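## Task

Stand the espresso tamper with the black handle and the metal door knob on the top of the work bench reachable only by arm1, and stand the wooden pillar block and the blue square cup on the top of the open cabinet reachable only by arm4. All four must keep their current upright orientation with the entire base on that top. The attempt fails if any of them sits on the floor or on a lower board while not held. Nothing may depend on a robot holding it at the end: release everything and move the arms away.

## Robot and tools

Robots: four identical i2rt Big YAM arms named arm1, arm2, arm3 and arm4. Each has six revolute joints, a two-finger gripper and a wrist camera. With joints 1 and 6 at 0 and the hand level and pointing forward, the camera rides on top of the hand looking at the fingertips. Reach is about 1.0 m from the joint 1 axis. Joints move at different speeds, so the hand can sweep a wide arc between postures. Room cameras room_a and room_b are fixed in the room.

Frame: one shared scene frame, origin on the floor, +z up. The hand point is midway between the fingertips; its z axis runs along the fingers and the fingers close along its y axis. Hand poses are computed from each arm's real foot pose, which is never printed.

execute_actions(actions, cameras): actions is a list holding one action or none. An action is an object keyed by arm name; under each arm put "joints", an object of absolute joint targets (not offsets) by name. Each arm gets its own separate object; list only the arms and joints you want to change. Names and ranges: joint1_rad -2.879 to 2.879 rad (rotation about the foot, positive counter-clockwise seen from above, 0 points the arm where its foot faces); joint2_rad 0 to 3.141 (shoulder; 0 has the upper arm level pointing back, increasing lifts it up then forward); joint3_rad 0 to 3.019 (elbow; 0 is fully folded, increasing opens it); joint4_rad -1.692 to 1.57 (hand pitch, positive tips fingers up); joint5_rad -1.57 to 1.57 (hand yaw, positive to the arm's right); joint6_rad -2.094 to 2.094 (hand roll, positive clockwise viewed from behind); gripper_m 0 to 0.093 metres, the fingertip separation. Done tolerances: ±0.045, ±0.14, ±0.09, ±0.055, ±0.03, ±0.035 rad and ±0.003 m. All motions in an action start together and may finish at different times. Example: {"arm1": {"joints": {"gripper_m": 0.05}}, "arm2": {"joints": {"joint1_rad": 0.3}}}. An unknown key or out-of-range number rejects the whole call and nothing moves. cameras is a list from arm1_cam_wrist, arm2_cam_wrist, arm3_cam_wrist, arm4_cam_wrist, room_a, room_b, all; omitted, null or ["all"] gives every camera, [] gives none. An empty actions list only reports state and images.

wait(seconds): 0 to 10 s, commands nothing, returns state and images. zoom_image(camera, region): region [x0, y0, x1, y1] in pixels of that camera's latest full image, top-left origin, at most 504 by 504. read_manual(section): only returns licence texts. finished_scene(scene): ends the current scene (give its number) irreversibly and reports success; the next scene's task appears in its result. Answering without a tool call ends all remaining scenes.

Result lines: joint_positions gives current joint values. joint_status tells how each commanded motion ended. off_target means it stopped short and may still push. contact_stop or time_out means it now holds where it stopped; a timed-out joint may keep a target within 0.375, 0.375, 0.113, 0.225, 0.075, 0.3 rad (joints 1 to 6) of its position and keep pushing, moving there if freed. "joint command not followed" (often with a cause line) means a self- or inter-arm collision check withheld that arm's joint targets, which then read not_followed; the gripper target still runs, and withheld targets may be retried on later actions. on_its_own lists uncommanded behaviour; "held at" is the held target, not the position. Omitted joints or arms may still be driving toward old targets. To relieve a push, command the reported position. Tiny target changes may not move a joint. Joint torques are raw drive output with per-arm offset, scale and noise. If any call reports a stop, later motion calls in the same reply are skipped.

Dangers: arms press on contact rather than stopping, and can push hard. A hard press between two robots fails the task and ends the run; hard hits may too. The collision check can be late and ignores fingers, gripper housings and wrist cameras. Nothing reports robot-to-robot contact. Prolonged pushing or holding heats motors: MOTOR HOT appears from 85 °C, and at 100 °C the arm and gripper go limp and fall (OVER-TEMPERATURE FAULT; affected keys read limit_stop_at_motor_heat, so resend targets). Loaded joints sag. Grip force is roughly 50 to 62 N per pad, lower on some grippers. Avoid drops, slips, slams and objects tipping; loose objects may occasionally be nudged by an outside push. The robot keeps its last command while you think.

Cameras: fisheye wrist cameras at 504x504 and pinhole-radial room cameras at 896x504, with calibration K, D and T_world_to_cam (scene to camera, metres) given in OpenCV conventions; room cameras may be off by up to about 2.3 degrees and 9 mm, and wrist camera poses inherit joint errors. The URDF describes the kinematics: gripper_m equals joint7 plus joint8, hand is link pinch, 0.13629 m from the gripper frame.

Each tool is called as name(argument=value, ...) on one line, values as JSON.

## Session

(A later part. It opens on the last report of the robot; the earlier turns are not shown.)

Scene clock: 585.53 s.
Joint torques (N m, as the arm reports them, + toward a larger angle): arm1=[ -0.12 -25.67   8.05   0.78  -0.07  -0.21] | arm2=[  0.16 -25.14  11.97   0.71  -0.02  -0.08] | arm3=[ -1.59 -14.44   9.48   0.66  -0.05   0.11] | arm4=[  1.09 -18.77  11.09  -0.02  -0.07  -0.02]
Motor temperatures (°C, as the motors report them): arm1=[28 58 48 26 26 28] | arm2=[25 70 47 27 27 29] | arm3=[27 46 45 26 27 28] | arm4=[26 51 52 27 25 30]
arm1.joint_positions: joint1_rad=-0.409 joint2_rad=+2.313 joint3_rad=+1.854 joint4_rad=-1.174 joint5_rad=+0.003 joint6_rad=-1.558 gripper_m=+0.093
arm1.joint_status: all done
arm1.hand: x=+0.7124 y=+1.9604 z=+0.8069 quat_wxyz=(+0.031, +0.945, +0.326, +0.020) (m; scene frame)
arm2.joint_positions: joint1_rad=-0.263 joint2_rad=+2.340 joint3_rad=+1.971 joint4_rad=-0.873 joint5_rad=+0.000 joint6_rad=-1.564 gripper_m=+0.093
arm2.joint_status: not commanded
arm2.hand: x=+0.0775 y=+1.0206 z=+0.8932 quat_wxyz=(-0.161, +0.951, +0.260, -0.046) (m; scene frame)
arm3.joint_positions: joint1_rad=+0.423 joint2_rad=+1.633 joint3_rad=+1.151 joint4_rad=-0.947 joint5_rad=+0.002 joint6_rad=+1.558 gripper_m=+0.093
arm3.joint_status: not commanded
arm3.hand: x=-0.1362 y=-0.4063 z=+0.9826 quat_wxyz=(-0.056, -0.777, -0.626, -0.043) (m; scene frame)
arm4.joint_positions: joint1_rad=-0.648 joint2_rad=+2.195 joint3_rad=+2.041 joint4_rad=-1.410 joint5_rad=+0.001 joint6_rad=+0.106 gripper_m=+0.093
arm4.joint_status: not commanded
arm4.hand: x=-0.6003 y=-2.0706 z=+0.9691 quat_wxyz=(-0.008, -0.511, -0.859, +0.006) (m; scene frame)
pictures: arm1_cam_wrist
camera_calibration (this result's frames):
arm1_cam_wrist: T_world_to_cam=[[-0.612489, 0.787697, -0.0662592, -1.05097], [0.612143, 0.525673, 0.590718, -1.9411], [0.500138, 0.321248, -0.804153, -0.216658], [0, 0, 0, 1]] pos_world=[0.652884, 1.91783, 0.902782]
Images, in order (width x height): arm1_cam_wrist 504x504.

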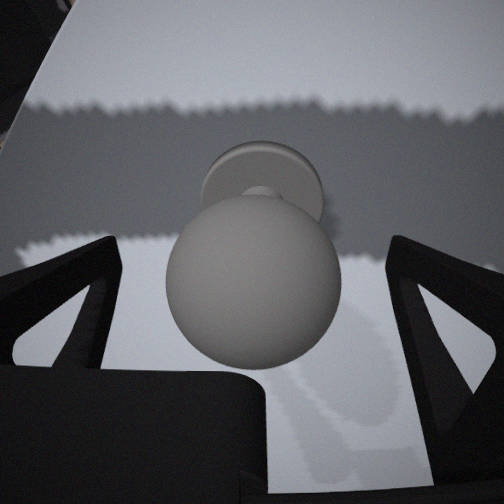

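execute_actions(actions=[{"arm1": {"joints": {"joint1_rad": -0.05}}, "arm4": {"joints": {"joint1_rad": -0.30}}}])

Scene clock: 589.47 s.
Joint torques (N m, as the arm reports them, + toward a larger angle): arm1=[  0.29 -25.91   7.97   0.59   0.08  -0.21] | arm2=[  0.08 -25.19  11.97   0.73  -0.02  -0.07] | arm3=[ -1.42 -14.61   9.47   0.6   -0.06   0.11] | arm4=[  1.35 -18.89  11.09  -0.04  -0.02  -0.02]
Motor temperatures (°C, as the motors report them): arm1=[28 58 48 26 26 28] | arm2=[25 70 47 27 27 29] | arm3=[27 46 45 26 27 28] | arm4=[26 52 53 27 25 30]
arm1.joint_positions: joint1_rad=-0.053 joint2_rad=+2.313 joint3_rad=+1.854 joint4_rad=-1.170 joint5_rad=-0.001 joint6_rad=-1.558 gripper_m=+0.093
arm1.joint_status: all done
arm1.hand: x=+0.5584 y=+1.7851 z=+0.8041 quat_wxyz=(+0.029, +0.872, +0.488, +0.021) (m; scene frame)
arm2.joint_positions: joint1_rad=-0.263 joint2_rad=+2.340 joint3_rad=+1.971 joint4_rad=-0.873 joint5_rad=+0.000 joint6_rad=-1.564 gripper_m=+0.093
arm2.joint_status: not commanded
arm2.hand: x=+0.0775 y=+1.0206 z=+0.8932 quat_wxyz=(-0.161, +0.951, +0.260, -0.046) (m; scene frame)
arm3.joint_positions: joint1_rad=+0.423 joint2_rad=+1.633 joint3_rad=+1.151 joint4_rad=-0.947 joint5_rad=+0.002 joint6_rad=+1.558 gripper_m=+0.093
arm3.joint_status: not commanded
arm3.hand: x=-0.1362 y=-0.4063 z=+0.9826 quat_wxyz=(-0.056, -0.777, -0.626, -0.043) (m; scene frame)
arm4.joint_positions: joint1_rad=-0.311 joint2_rad=+2.195 joint3_rad=+2.041 joint4_rad=-1.410 joint5_rad=-0.001 joint6_rad=+0.106 gripper_m=+0.093
arm4.joint_status: all done
arm4.hand: x=-0.4373 y=-1.9119 z=+0.9680 quat_wxyz=(-0.008, -0.360, -0.933, +0.005) (m; scene frame)
pictures: arm1_cam_wrist, arm2_cam_wrist, arm3_cam_wrist, arm4_cam_wrist, room_a, room_b
camera_calibration (this result's frames):
arm1_cam_wrist: T_world_to_cam=[[-0.849107, 0.524043, -0.0663074, -0.4046], [0.392832, 0.710396, 0.583969, -1.95493], [0.353129, 0.469804, -0.809063, -0.264731], [0, 0, 0, 1]] pos_world=[0.517894, 1.72517, 0.900604]
arm2_cam_wrist: T_world_to_cam=[[-0.469232, 0.818736, 0.330895, -1.09262], [0.805942, 0.243892, 0.53942, -0.784987], [0.36094, 0.519796, -0.774296, 0.260265], [0, 0, 0, 1]] pos_world=[0.026024, 0.950731, 0.986501]
arm3_cam_wrist: T_world_to_cam=[[-0.961572, 0.231784, -0.147158, 0.106967], [0.106638, 0.809209, 0.577762, -0.218438], [0.252998, 0.539867, -0.80283, 1.16656], [0, 0, 0, 1]] pos_world=[-0.168987, -0.477817, 1.07849]
arm4_cam_wrist: T_world_to_cam=[[-0.666841, -0.744865, 0.0223543, -1.741], [-0.599886, 0.554362, 0.576906, 0.240526], [-0.442109, 0.371294, -0.816505, 1.43335], [0, 0, 0, 1]] pos_world=[-0.382983, -1.96234, 1.0705]
Images, in order (width x height): arm1_cam_wrist 504x504, arm2_cam_wrist 504x504, arm3_cam_wrist 504x504, arm4_cam_wrist 504x504, room_a 896x504, room_b 896x504.

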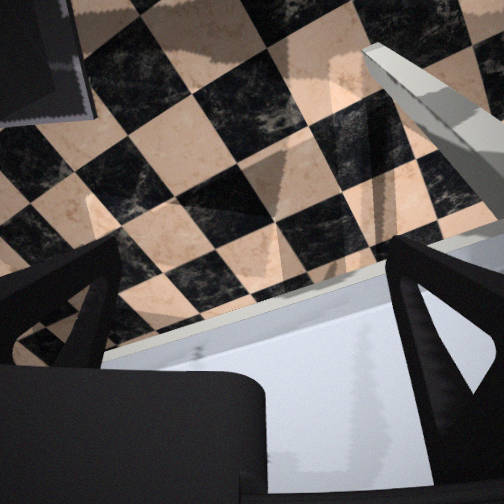

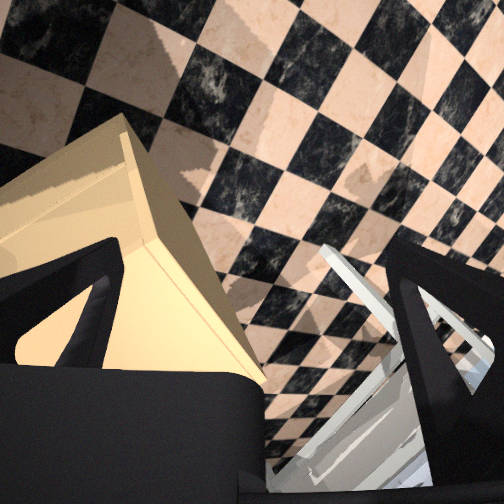

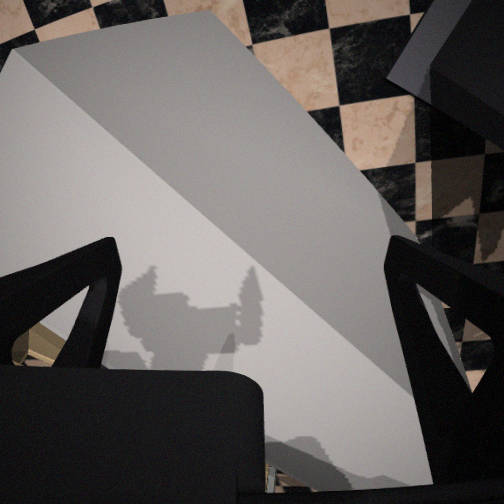

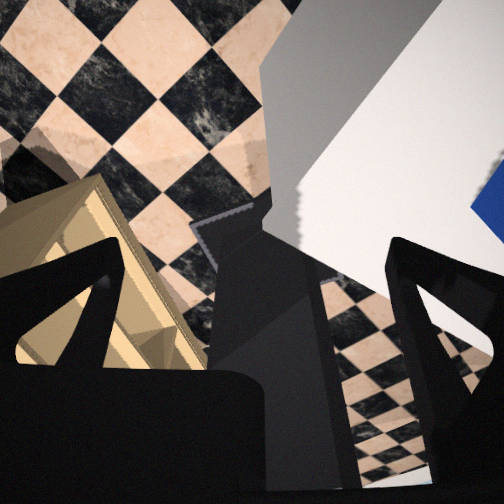

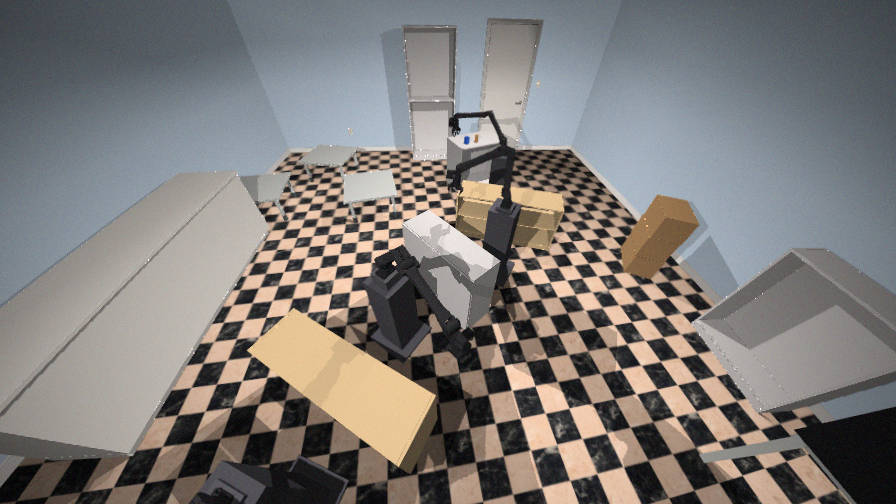

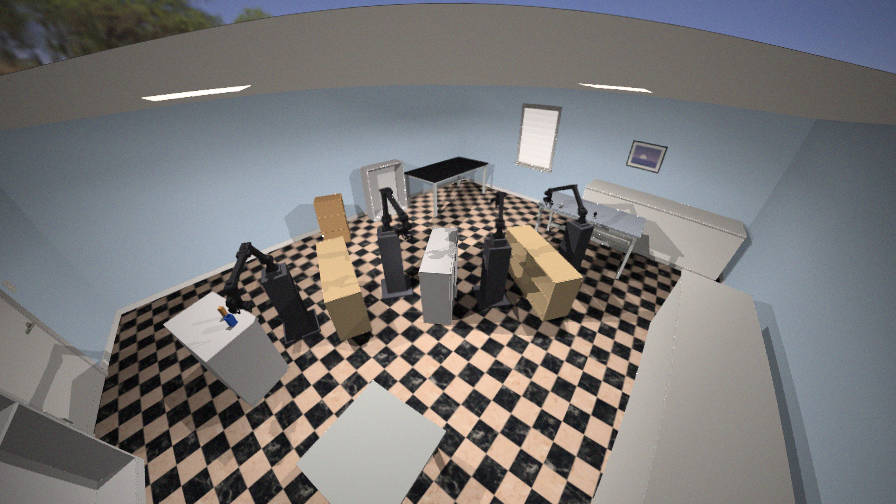

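zoom_image(camera="room_b", region=[530, 180, 660, 250])

zoom_image(camera="room_b", region=[160, 280, 280, 370])

Region (530, 180, 660, 250) of room_b's 896x504 image, scaled by 3.877, with more detail than that image has; it fills the top 271 rows of this view, and the rest is white.

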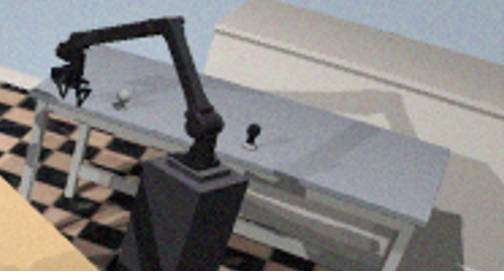

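Region (160, 280, 280, 370) of room_b's 896x504 image, scaled by 4.200, with more detail than that image has; it fills the top 378 rows of this view, and the rest is white.

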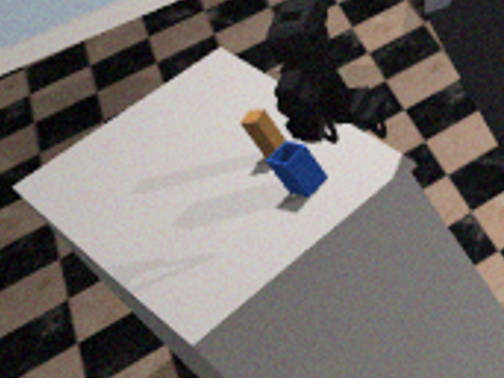

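All four objects stand upright on their targets and the arms are clear.

finished_scene(scene=2)

The scene is finished: the task was done.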